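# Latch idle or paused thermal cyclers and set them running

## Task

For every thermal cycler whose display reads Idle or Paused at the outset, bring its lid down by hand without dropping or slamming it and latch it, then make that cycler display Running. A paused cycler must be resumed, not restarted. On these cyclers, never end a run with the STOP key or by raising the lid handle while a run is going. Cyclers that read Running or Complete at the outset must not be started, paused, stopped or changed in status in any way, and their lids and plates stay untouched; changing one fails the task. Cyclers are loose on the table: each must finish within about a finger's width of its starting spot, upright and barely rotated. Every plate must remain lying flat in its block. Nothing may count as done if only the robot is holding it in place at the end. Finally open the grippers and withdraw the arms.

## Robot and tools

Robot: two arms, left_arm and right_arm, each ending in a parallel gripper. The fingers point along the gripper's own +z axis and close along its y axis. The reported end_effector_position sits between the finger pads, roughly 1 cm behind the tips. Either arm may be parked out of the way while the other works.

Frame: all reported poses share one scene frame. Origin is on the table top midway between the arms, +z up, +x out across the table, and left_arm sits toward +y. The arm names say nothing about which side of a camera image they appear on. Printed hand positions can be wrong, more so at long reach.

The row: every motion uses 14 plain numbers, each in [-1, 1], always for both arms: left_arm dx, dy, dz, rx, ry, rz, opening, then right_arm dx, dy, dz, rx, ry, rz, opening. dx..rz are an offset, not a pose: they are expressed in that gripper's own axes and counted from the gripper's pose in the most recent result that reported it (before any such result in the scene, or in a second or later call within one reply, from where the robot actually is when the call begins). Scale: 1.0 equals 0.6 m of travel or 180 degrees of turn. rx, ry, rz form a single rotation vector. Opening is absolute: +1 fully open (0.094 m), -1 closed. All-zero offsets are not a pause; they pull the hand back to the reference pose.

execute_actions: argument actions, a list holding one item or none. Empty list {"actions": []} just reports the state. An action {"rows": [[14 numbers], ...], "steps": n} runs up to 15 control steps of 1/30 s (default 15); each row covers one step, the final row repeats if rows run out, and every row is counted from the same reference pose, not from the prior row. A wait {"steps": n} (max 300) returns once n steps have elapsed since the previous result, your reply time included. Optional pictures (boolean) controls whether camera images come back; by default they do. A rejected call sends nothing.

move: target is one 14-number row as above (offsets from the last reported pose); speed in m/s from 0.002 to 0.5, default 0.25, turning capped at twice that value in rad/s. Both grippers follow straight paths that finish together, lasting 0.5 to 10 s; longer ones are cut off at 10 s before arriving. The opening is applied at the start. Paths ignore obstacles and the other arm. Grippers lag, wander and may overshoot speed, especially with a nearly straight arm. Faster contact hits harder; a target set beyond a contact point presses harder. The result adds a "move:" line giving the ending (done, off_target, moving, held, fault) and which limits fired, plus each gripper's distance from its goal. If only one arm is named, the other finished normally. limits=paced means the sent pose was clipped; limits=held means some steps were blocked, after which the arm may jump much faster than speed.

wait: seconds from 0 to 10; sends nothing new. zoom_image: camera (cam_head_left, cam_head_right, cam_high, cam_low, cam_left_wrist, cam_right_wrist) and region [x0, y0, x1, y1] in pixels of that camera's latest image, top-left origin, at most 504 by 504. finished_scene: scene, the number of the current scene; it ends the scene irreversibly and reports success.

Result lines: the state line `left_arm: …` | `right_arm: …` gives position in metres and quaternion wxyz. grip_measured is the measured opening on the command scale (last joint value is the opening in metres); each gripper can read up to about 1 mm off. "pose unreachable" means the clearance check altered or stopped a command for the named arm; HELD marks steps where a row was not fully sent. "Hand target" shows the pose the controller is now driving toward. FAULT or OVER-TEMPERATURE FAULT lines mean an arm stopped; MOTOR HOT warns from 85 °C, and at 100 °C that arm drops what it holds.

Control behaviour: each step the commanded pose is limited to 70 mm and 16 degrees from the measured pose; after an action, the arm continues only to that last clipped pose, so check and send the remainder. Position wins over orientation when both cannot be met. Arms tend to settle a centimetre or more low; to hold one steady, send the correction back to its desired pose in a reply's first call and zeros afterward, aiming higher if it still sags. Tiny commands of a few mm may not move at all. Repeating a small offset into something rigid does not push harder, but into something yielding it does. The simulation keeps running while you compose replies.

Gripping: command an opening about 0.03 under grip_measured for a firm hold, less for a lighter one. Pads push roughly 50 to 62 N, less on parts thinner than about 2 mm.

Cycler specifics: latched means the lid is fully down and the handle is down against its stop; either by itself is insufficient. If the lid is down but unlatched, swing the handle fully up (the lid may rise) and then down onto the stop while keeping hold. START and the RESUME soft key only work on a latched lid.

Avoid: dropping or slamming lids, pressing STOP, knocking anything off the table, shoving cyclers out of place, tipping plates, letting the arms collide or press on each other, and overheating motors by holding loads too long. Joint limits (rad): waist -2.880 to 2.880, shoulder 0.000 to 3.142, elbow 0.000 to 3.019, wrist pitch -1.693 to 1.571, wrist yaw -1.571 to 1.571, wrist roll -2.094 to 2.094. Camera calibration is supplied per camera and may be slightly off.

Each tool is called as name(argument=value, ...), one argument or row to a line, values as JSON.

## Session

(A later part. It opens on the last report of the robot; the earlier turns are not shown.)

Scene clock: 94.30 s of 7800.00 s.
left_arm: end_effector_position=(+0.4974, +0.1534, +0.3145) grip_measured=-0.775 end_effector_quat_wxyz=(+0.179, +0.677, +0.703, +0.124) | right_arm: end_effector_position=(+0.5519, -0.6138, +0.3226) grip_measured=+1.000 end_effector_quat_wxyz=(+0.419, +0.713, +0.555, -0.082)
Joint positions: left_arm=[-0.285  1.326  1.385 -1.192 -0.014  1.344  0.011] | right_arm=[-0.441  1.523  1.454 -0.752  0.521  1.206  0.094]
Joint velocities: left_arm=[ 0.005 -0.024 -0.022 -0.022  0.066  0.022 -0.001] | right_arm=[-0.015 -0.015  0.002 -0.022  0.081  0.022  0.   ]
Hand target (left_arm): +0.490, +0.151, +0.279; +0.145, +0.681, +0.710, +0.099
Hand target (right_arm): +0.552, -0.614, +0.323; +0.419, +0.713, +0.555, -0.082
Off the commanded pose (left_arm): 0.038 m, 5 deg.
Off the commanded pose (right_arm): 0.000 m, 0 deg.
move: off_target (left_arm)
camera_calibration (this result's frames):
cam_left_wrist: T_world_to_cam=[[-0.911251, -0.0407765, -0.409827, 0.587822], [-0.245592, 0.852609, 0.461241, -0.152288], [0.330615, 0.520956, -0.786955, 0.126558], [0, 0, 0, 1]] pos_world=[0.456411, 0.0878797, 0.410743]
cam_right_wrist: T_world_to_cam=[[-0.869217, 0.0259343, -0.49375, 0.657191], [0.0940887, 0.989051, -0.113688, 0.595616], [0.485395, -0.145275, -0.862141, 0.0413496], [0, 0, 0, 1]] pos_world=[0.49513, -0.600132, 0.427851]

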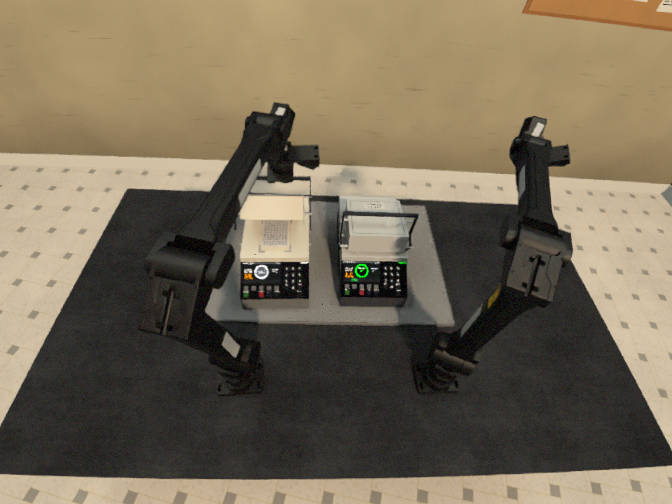

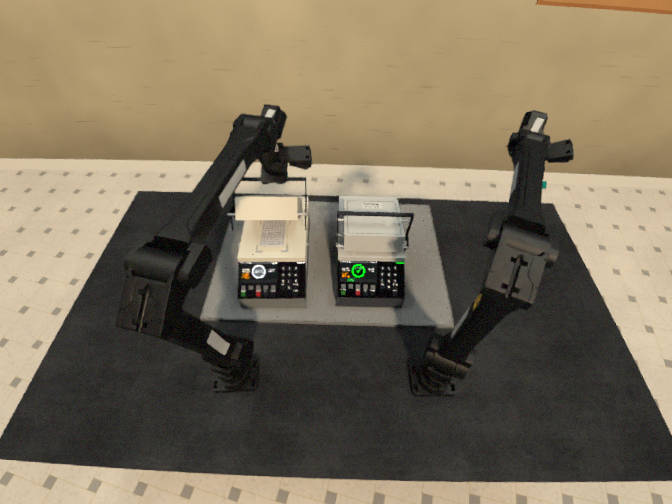

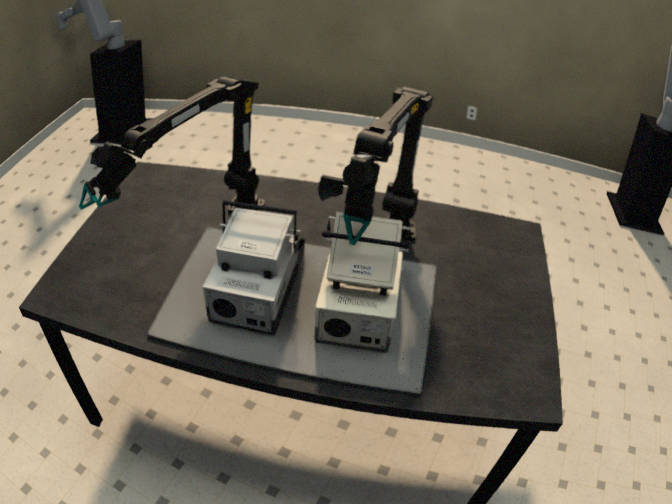

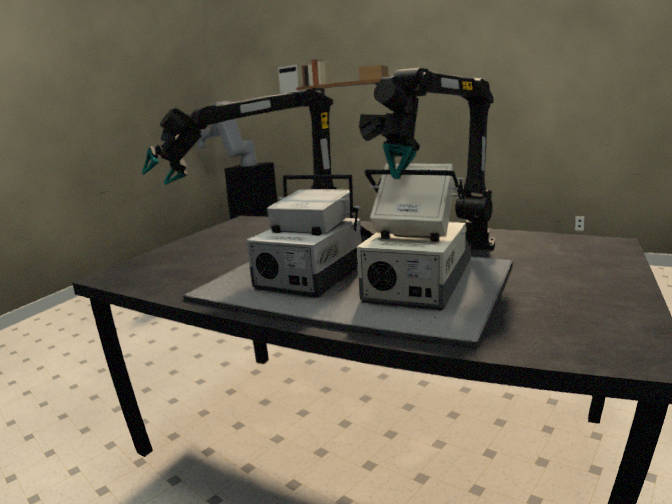

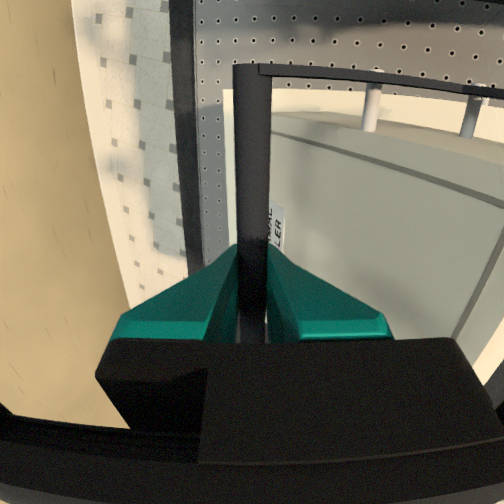

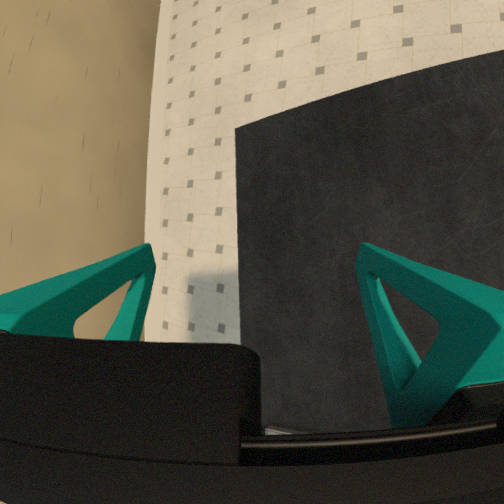

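move(
  target=[0,-0.1,0,0,0,0,-0.8,0,0,0,0,0,0,1],
  speed=0.04,
)

move(
  target=[0,-0.05,0.04,0,0,0,-0.8,0,0,0,0,0,0,1],
  speed=0.03,
)

Scene clock: 103.20 s of 7800.00 s.
left_arm: end_effector_position=(+0.4465, +0.1502, +0.3011) grip_measured=-0.776 end_effector_quat_wxyz=(+0.191, +0.677, +0.699, +0.130) | right_arm: end_effector_position=(+0.5519, -0.6138, +0.3226) grip_measured=+1.000 end_effector_quat_wxyz=(+0.419, +0.713, +0.555, -0.082)
Joint positions: left_arm=[-0.32   1.18   1.217 -1.143 -0.025  1.319  0.011] | right_arm=[-0.441  1.523  1.454 -0.752  0.521  1.206  0.094]
Joint velocities: left_arm=[-0.005 -0.005  0.012 -0.002  0.007  0.022 -0.001] | right_arm=[-0.015 -0.015  0.002 -0.002 -0.007  0.022  0.   ]
Hand target (left_arm): +0.443, +0.150, +0.290; +0.179, +0.677, +0.703, +0.124
Hand target (right_arm): +0.552, -0.614, +0.323; +0.419, +0.713, +0.555, -0.082
Off the commanded pose (left_arm): 0.012 m, 2 deg.
Off the commanded pose (right_arm): 0.000 m, 0 deg.
After step 90, 4.10 s passed at rest.
move: off_target (left_arm)
camera_calibration (this result's frames):
cam_left_wrist: T_world_to_cam=[[-0.900357, -0.0373869, -0.433543, 0.537646], [-0.251918, 0.857152, 0.449252, -0.150087], [0.354816, 0.513704, -0.781161, 0.123059], [0, 0, 0, 1]] pos_world=[0.4026, 0.085532, 0.396648]
cam_right_wrist: T_world_to_cam=[[-0.869217, 0.0259343, -0.49375, 0.657191], [0.0940887, 0.989051, -0.113688, 0.595616], [0.485395, -0.145275, -0.862141, 0.0413496], [0, 0, 0, 1]] pos_world=[0.49513, -0.600132, 0.427851]

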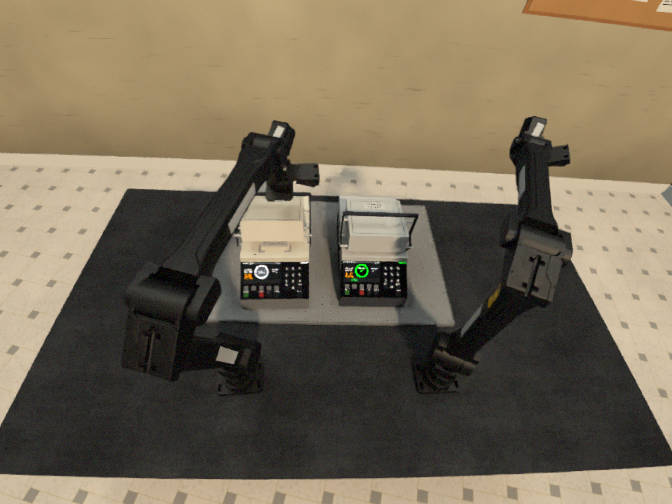

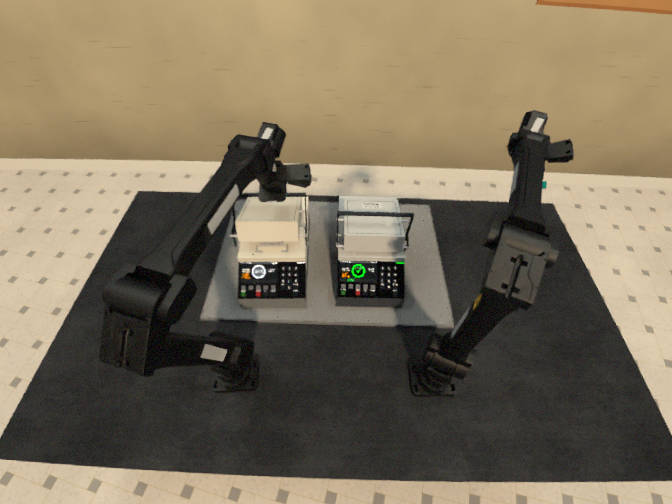

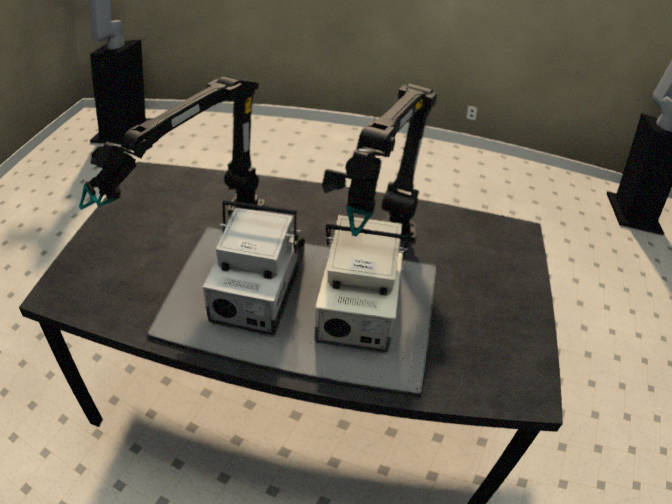

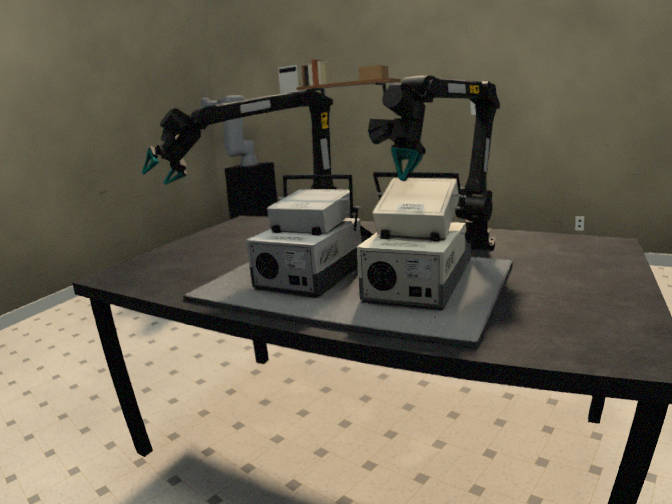

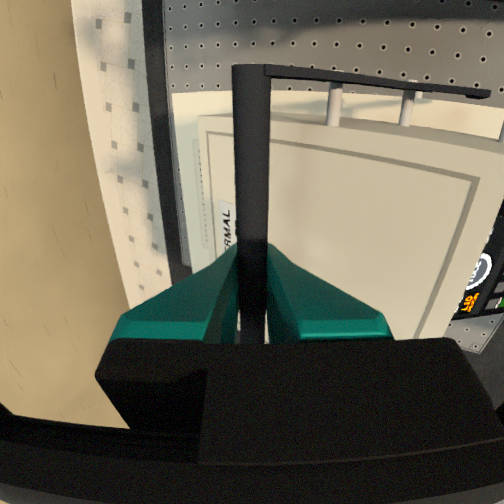

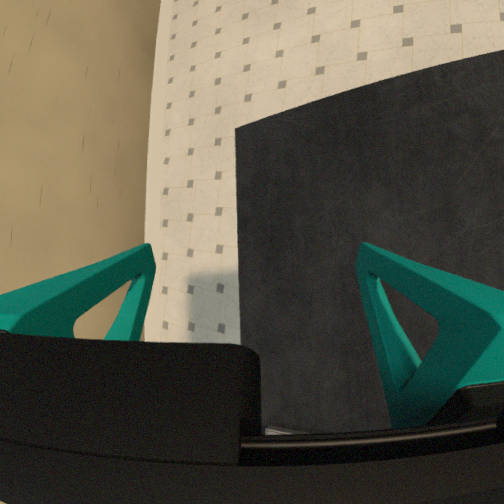

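Scene clock: 104.80 s of 7800.00 s.
left_arm: end_effector_position=(+0.4236, +0.1485, +0.2851) grip_measured=-0.775 end_effector_quat_wxyz=(+0.201, +0.677, +0.695, +0.134) | right_arm: end_effector_position=(+0.5519, -0.6138, +0.3226) grip_measured=+1.000 end_effector_quat_wxyz=(+0.419, +0.713, +0.555, -0.082)
Joint positions: left_arm=[-0.338  1.107  1.114 -1.09  -0.029  1.307  0.011] | right_arm=[-0.441  1.523  1.454 -0.752  0.521  1.206  0.094]
Joint velocities: left_arm=[ 0.005 -0.005 -0.002  0.002  0.066  0.007  0.   ] | right_arm=[ 0.005  0.005  0.002  0.007 -0.037 -0.022  0.   ]
Hand target (left_arm): +0.430, +0.147, +0.267; +0.191, +0.677, +0.699, +0.130
Hand target (right_arm): +0.552, -0.614, +0.323; +0.419, +0.713, +0.555, -0.082
Off the commanded pose (left_arm): 0.020 m, 1 deg.
Off the commanded pose (right_arm): 0.000 m, 0 deg.
move: off_target (left_arm)
camera_calibration (this result's frames):
cam_left_wrist: T_world_to_cam=[[-0.891144, -0.0351053, -0.45236, 0.511156], [-0.256045, 0.861988, 0.437513, -0.14283], [0.37457, 0.505712, -0.777144, 0.111187], [0, 0, 0, 1]] pos_world=[0.377296, 0.0848334, 0.380125]
cam_right_wrist: T_world_to_cam=[[-0.869217, 0.0259343, -0.49375, 0.657191], [0.0940887, 0.989051, -0.113688, 0.595616], [0.485395, -0.145275, -0.862141, 0.0413496], [0, 0, 0, 1]] pos_world=[0.49513, -0.600132, 0.427851]

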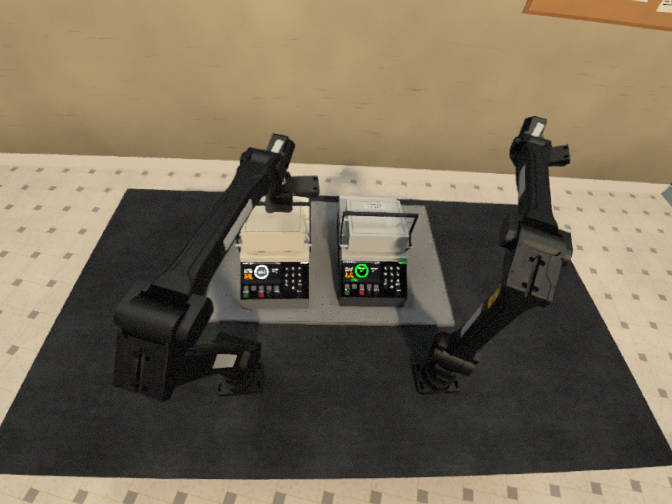

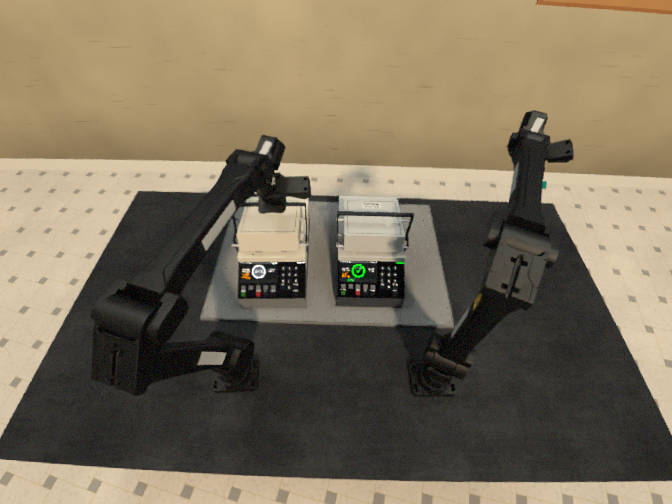

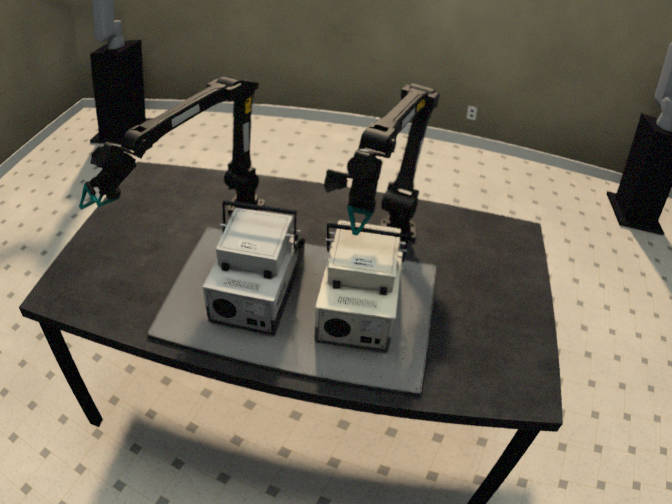

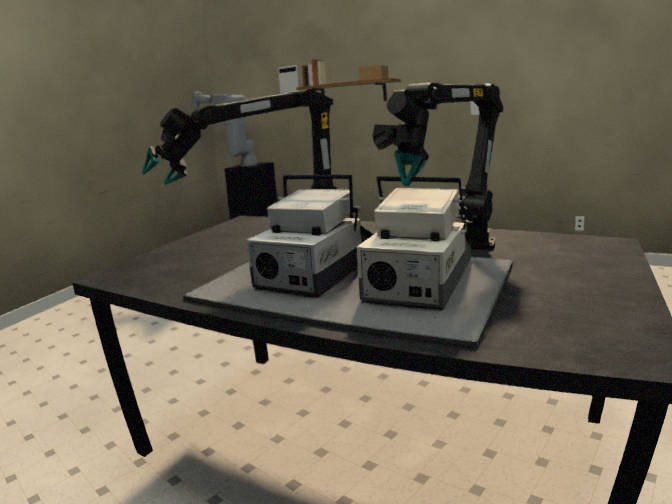

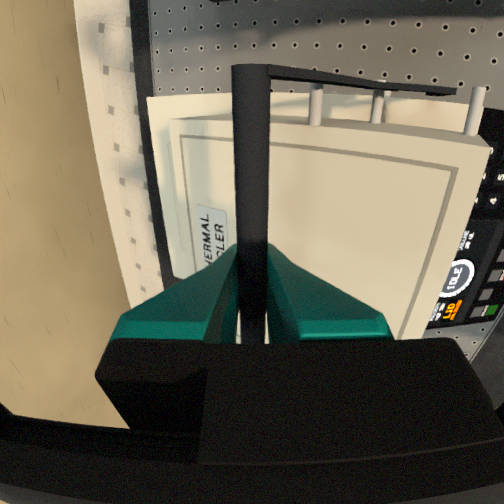

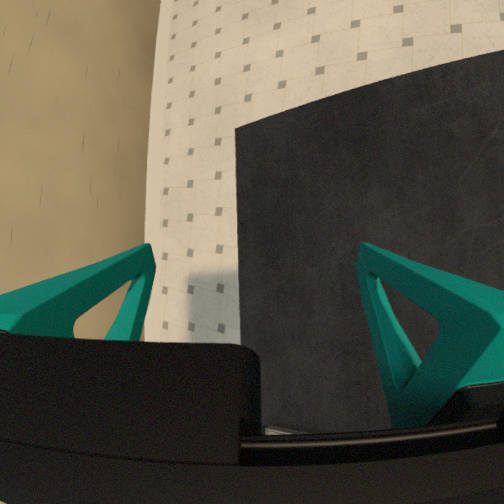

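move(
  target=[0,0.02,0.035,0,0,0,-0.8,0,0,0,0,0,0,1],
  speed=0.02,
)

move(
  target=[0,0.01,0.06,0,0,0,-0.45,0,0,0,0,0,0,1],
  speed=0.02,
)

Scene clock: 111.07 s of 7800.00 s.
left_arm: end_effector_position=(+0.4244, +0.1483, +0.2858) grip_measured=-0.775 end_effector_quat_wxyz=(+0.203, +0.677, +0.695, +0.135) | right_arm: end_effector_position=(+0.5519, -0.6138, +0.3226) grip_measured=+1.000 end_effector_quat_wxyz=(+0.419, +0.713, +0.555, -0.082)
Joint positions: left_arm=[-0.337  1.107  1.114 -1.086 -0.028  1.307  0.011] | right_arm=[-0.441  1.523  1.454 -0.752  0.521  1.206  0.094]
Joint velocities: left_arm=[ 0.005 -0.005  0.002 -0.007  0.007  0.081 -0.   ] | right_arm=[-0.015 -0.034 -0.017 -0.007 -0.007 -0.037  0.   ]
Hand target (left_arm): +0.443, +0.148, +0.272; +0.201, +0.677, +0.695, +0.134
Hand target (right_arm): +0.552, -0.614, +0.323; +0.419, +0.713, +0.555, -0.082
Off the commanded pose (left_arm): 0.024 m, 0 deg.
Off the commanded pose (right_arm): 0.000 m, 0 deg.
After step 90, 1.83 s passed at rest.
move: off_target (left_arm)
camera_calibration (this result's frames):
cam_left_wrist: T_world_to_cam=[[-0.889031, -0.0359665, -0.456433, 0.512588], [-0.258093, 0.86279, 0.434721, -0.14128], [0.37817, 0.504282, -0.776329, 0.110036], [0, 0, 0, 1]] pos_world=[0.377631, 0.0848417, 0.380804]
cam_right_wrist: T_world_to_cam=[[-0.869217, 0.0259343, -0.49375, 0.657191], [0.0940887, 0.989051, -0.113688, 0.595616], [0.485395, -0.145275, -0.862141, 0.0413496], [0, 0, 0, 1]] pos_world=[0.49513, -0.600132, 0.427851]

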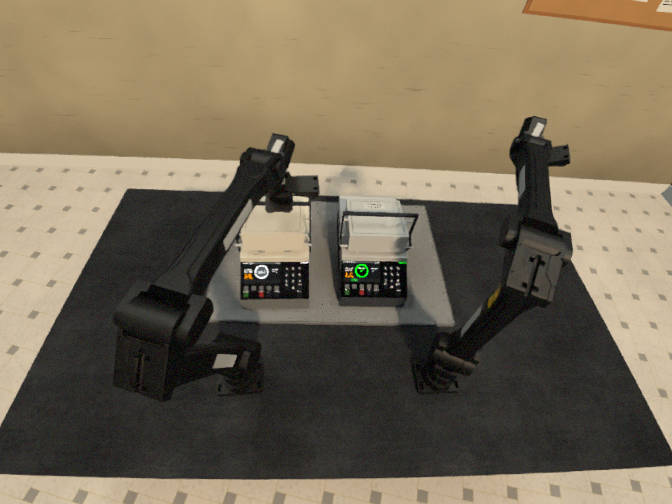

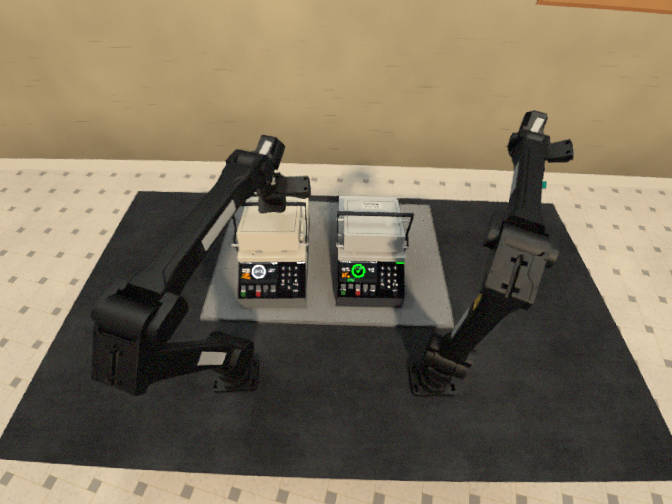

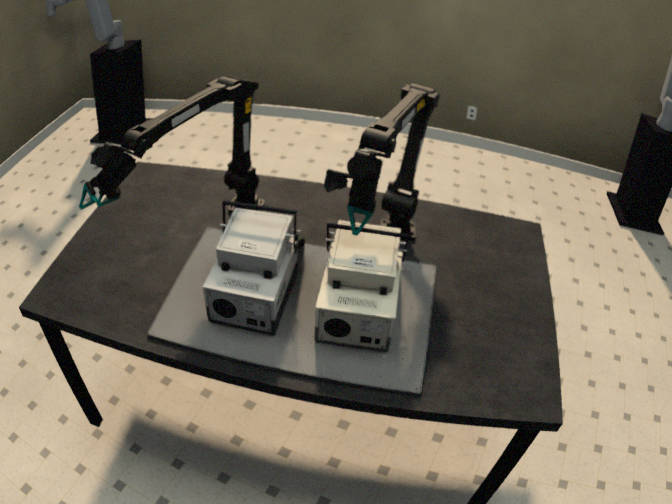

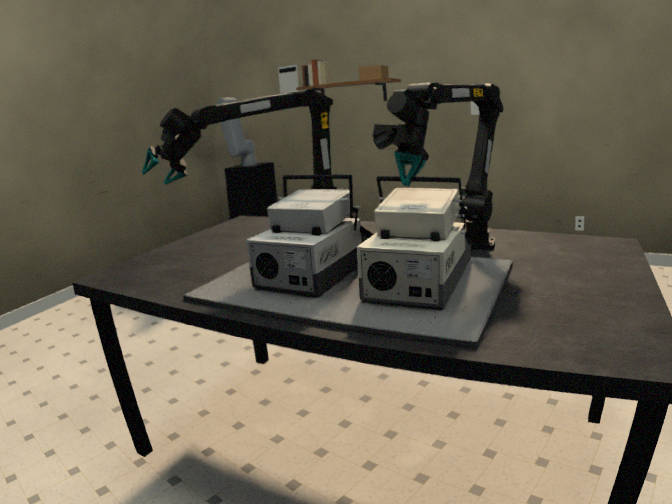

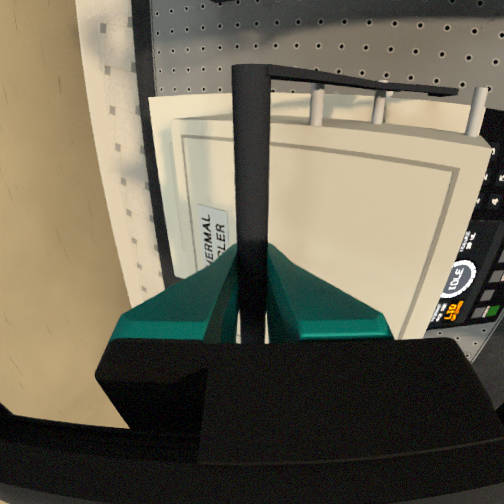

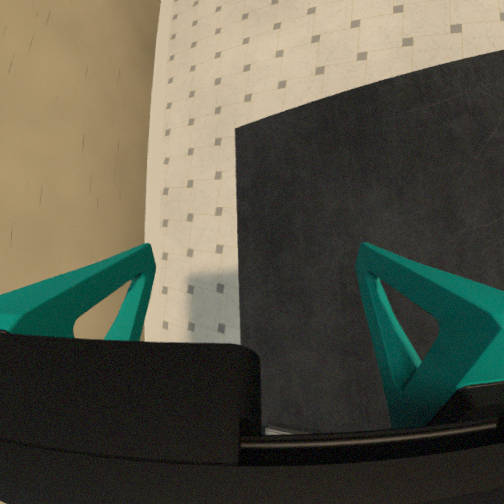

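Scene clock: 113.13 s of 7800.00 s.
left_arm: end_effector_position=(+0.4395, +0.1446, +0.2579) grip_measured=-0.453 end_effector_quat_wxyz=(+0.197, +0.678, +0.696, +0.132) | right_arm: end_effector_position=(+0.5519, -0.6138, +0.3226) grip_measured=+1.000 end_effector_quat_wxyz=(+0.419, +0.713, +0.555, -0.082)
Joint positions: left_arm=[-0.337  1.159  1.084 -1.017 -0.028  1.307  0.026] | right_arm=[-0.441  1.523  1.454 -0.752  0.521  1.206  0.094]
Joint velocities: left_arm=[-0.005 -0.015  0.022 -0.022 -0.022  0.022 -0.   ] | right_arm=[ 0.005 -0.015 -0.002 -0.007  0.037  0.007  0.   ]
Hand target (left_arm): +0.447, +0.146, +0.257; +0.203, +0.677, +0.695, +0.135
Hand target (right_arm): +0.552, -0.614, +0.323; +0.419, +0.713, +0.555, -0.082
Off the commanded pose (left_arm): 0.007 m, 1 deg.
Off the commanded pose (right_arm): 0.000 m, 0 deg.
move: done
camera_calibration (this result's frames):
cam_left_wrist: T_world_to_cam=[[-0.895035, -0.034473, -0.444661, 0.512469], [-0.252257, 0.861338, 0.440979, -0.125977], [0.367802, 0.506861, -0.779624, 0.0895604], [0, 0, 0, 1]] pos_world=[0.393959, 0.0807804, 0.353252]
cam_right_wrist: T_world_to_cam=[[-0.869217, 0.0259343, -0.49375, 0.657191], [0.0940887, 0.989051, -0.113688, 0.595616], [0.485395, -0.145275, -0.862141, 0.0413496], [0, 0, 0, 1]] pos_world=[0.49513, -0.600132, 0.427851]

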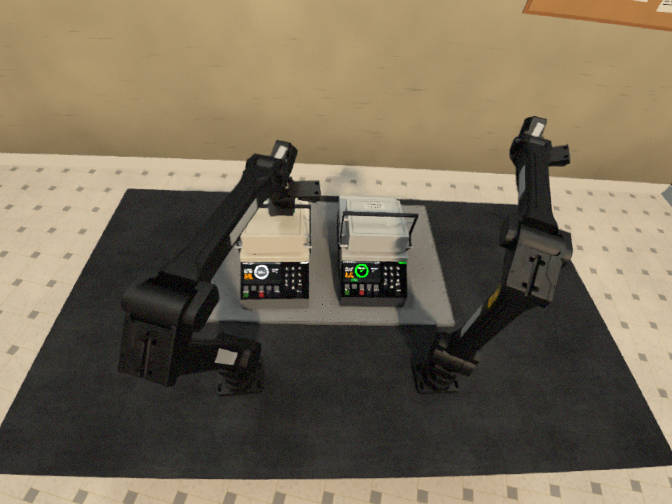

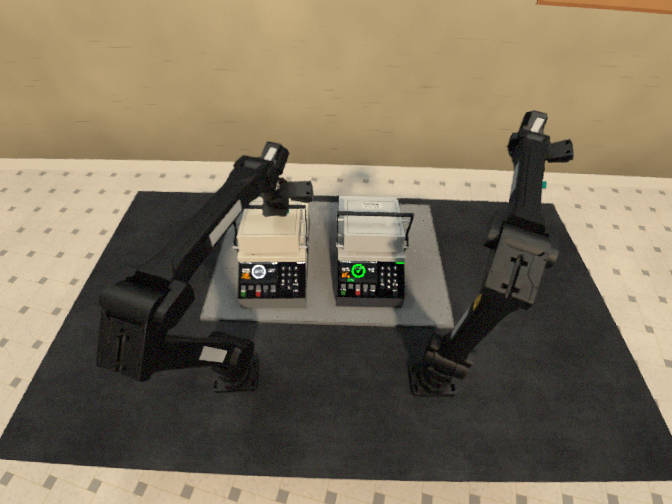

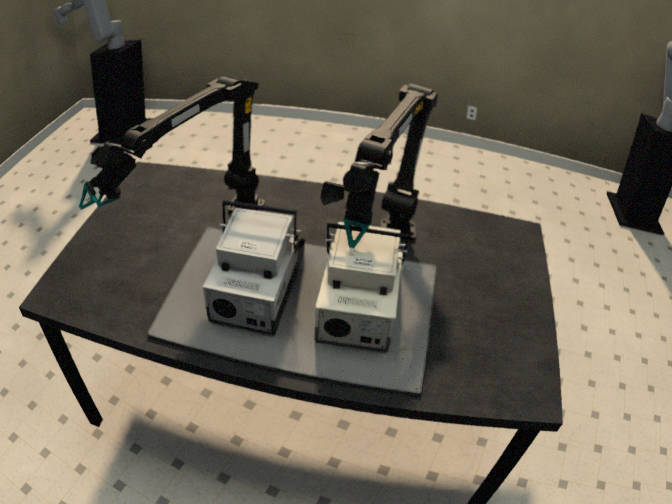

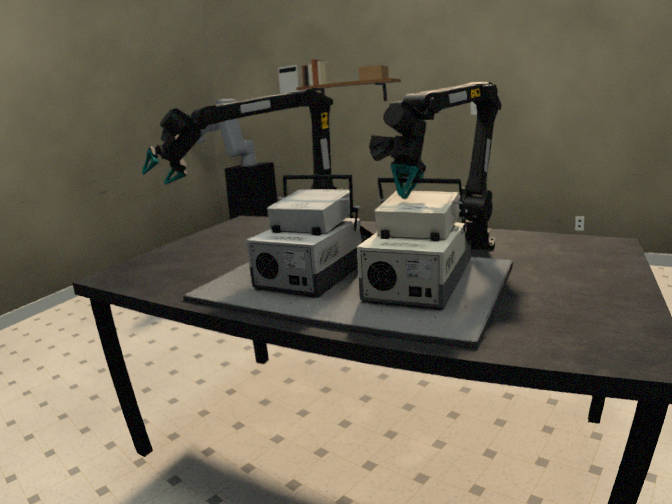

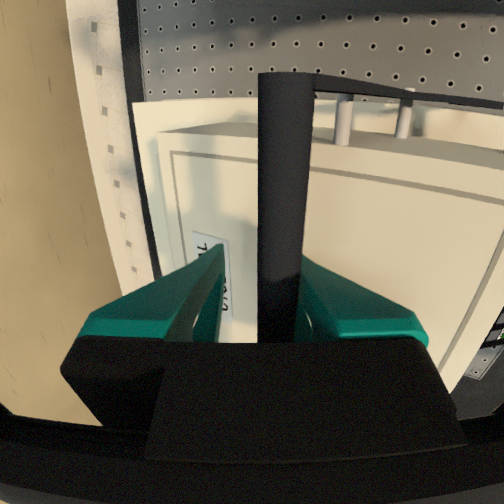

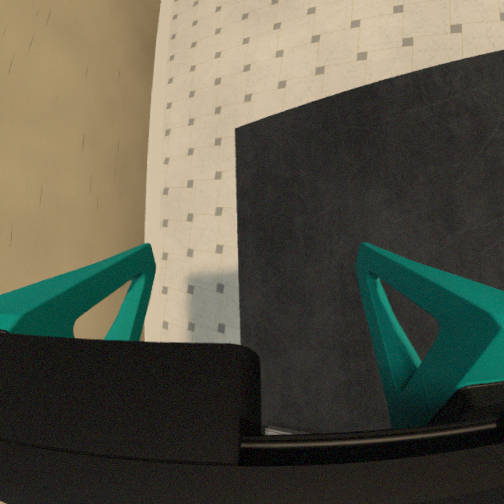

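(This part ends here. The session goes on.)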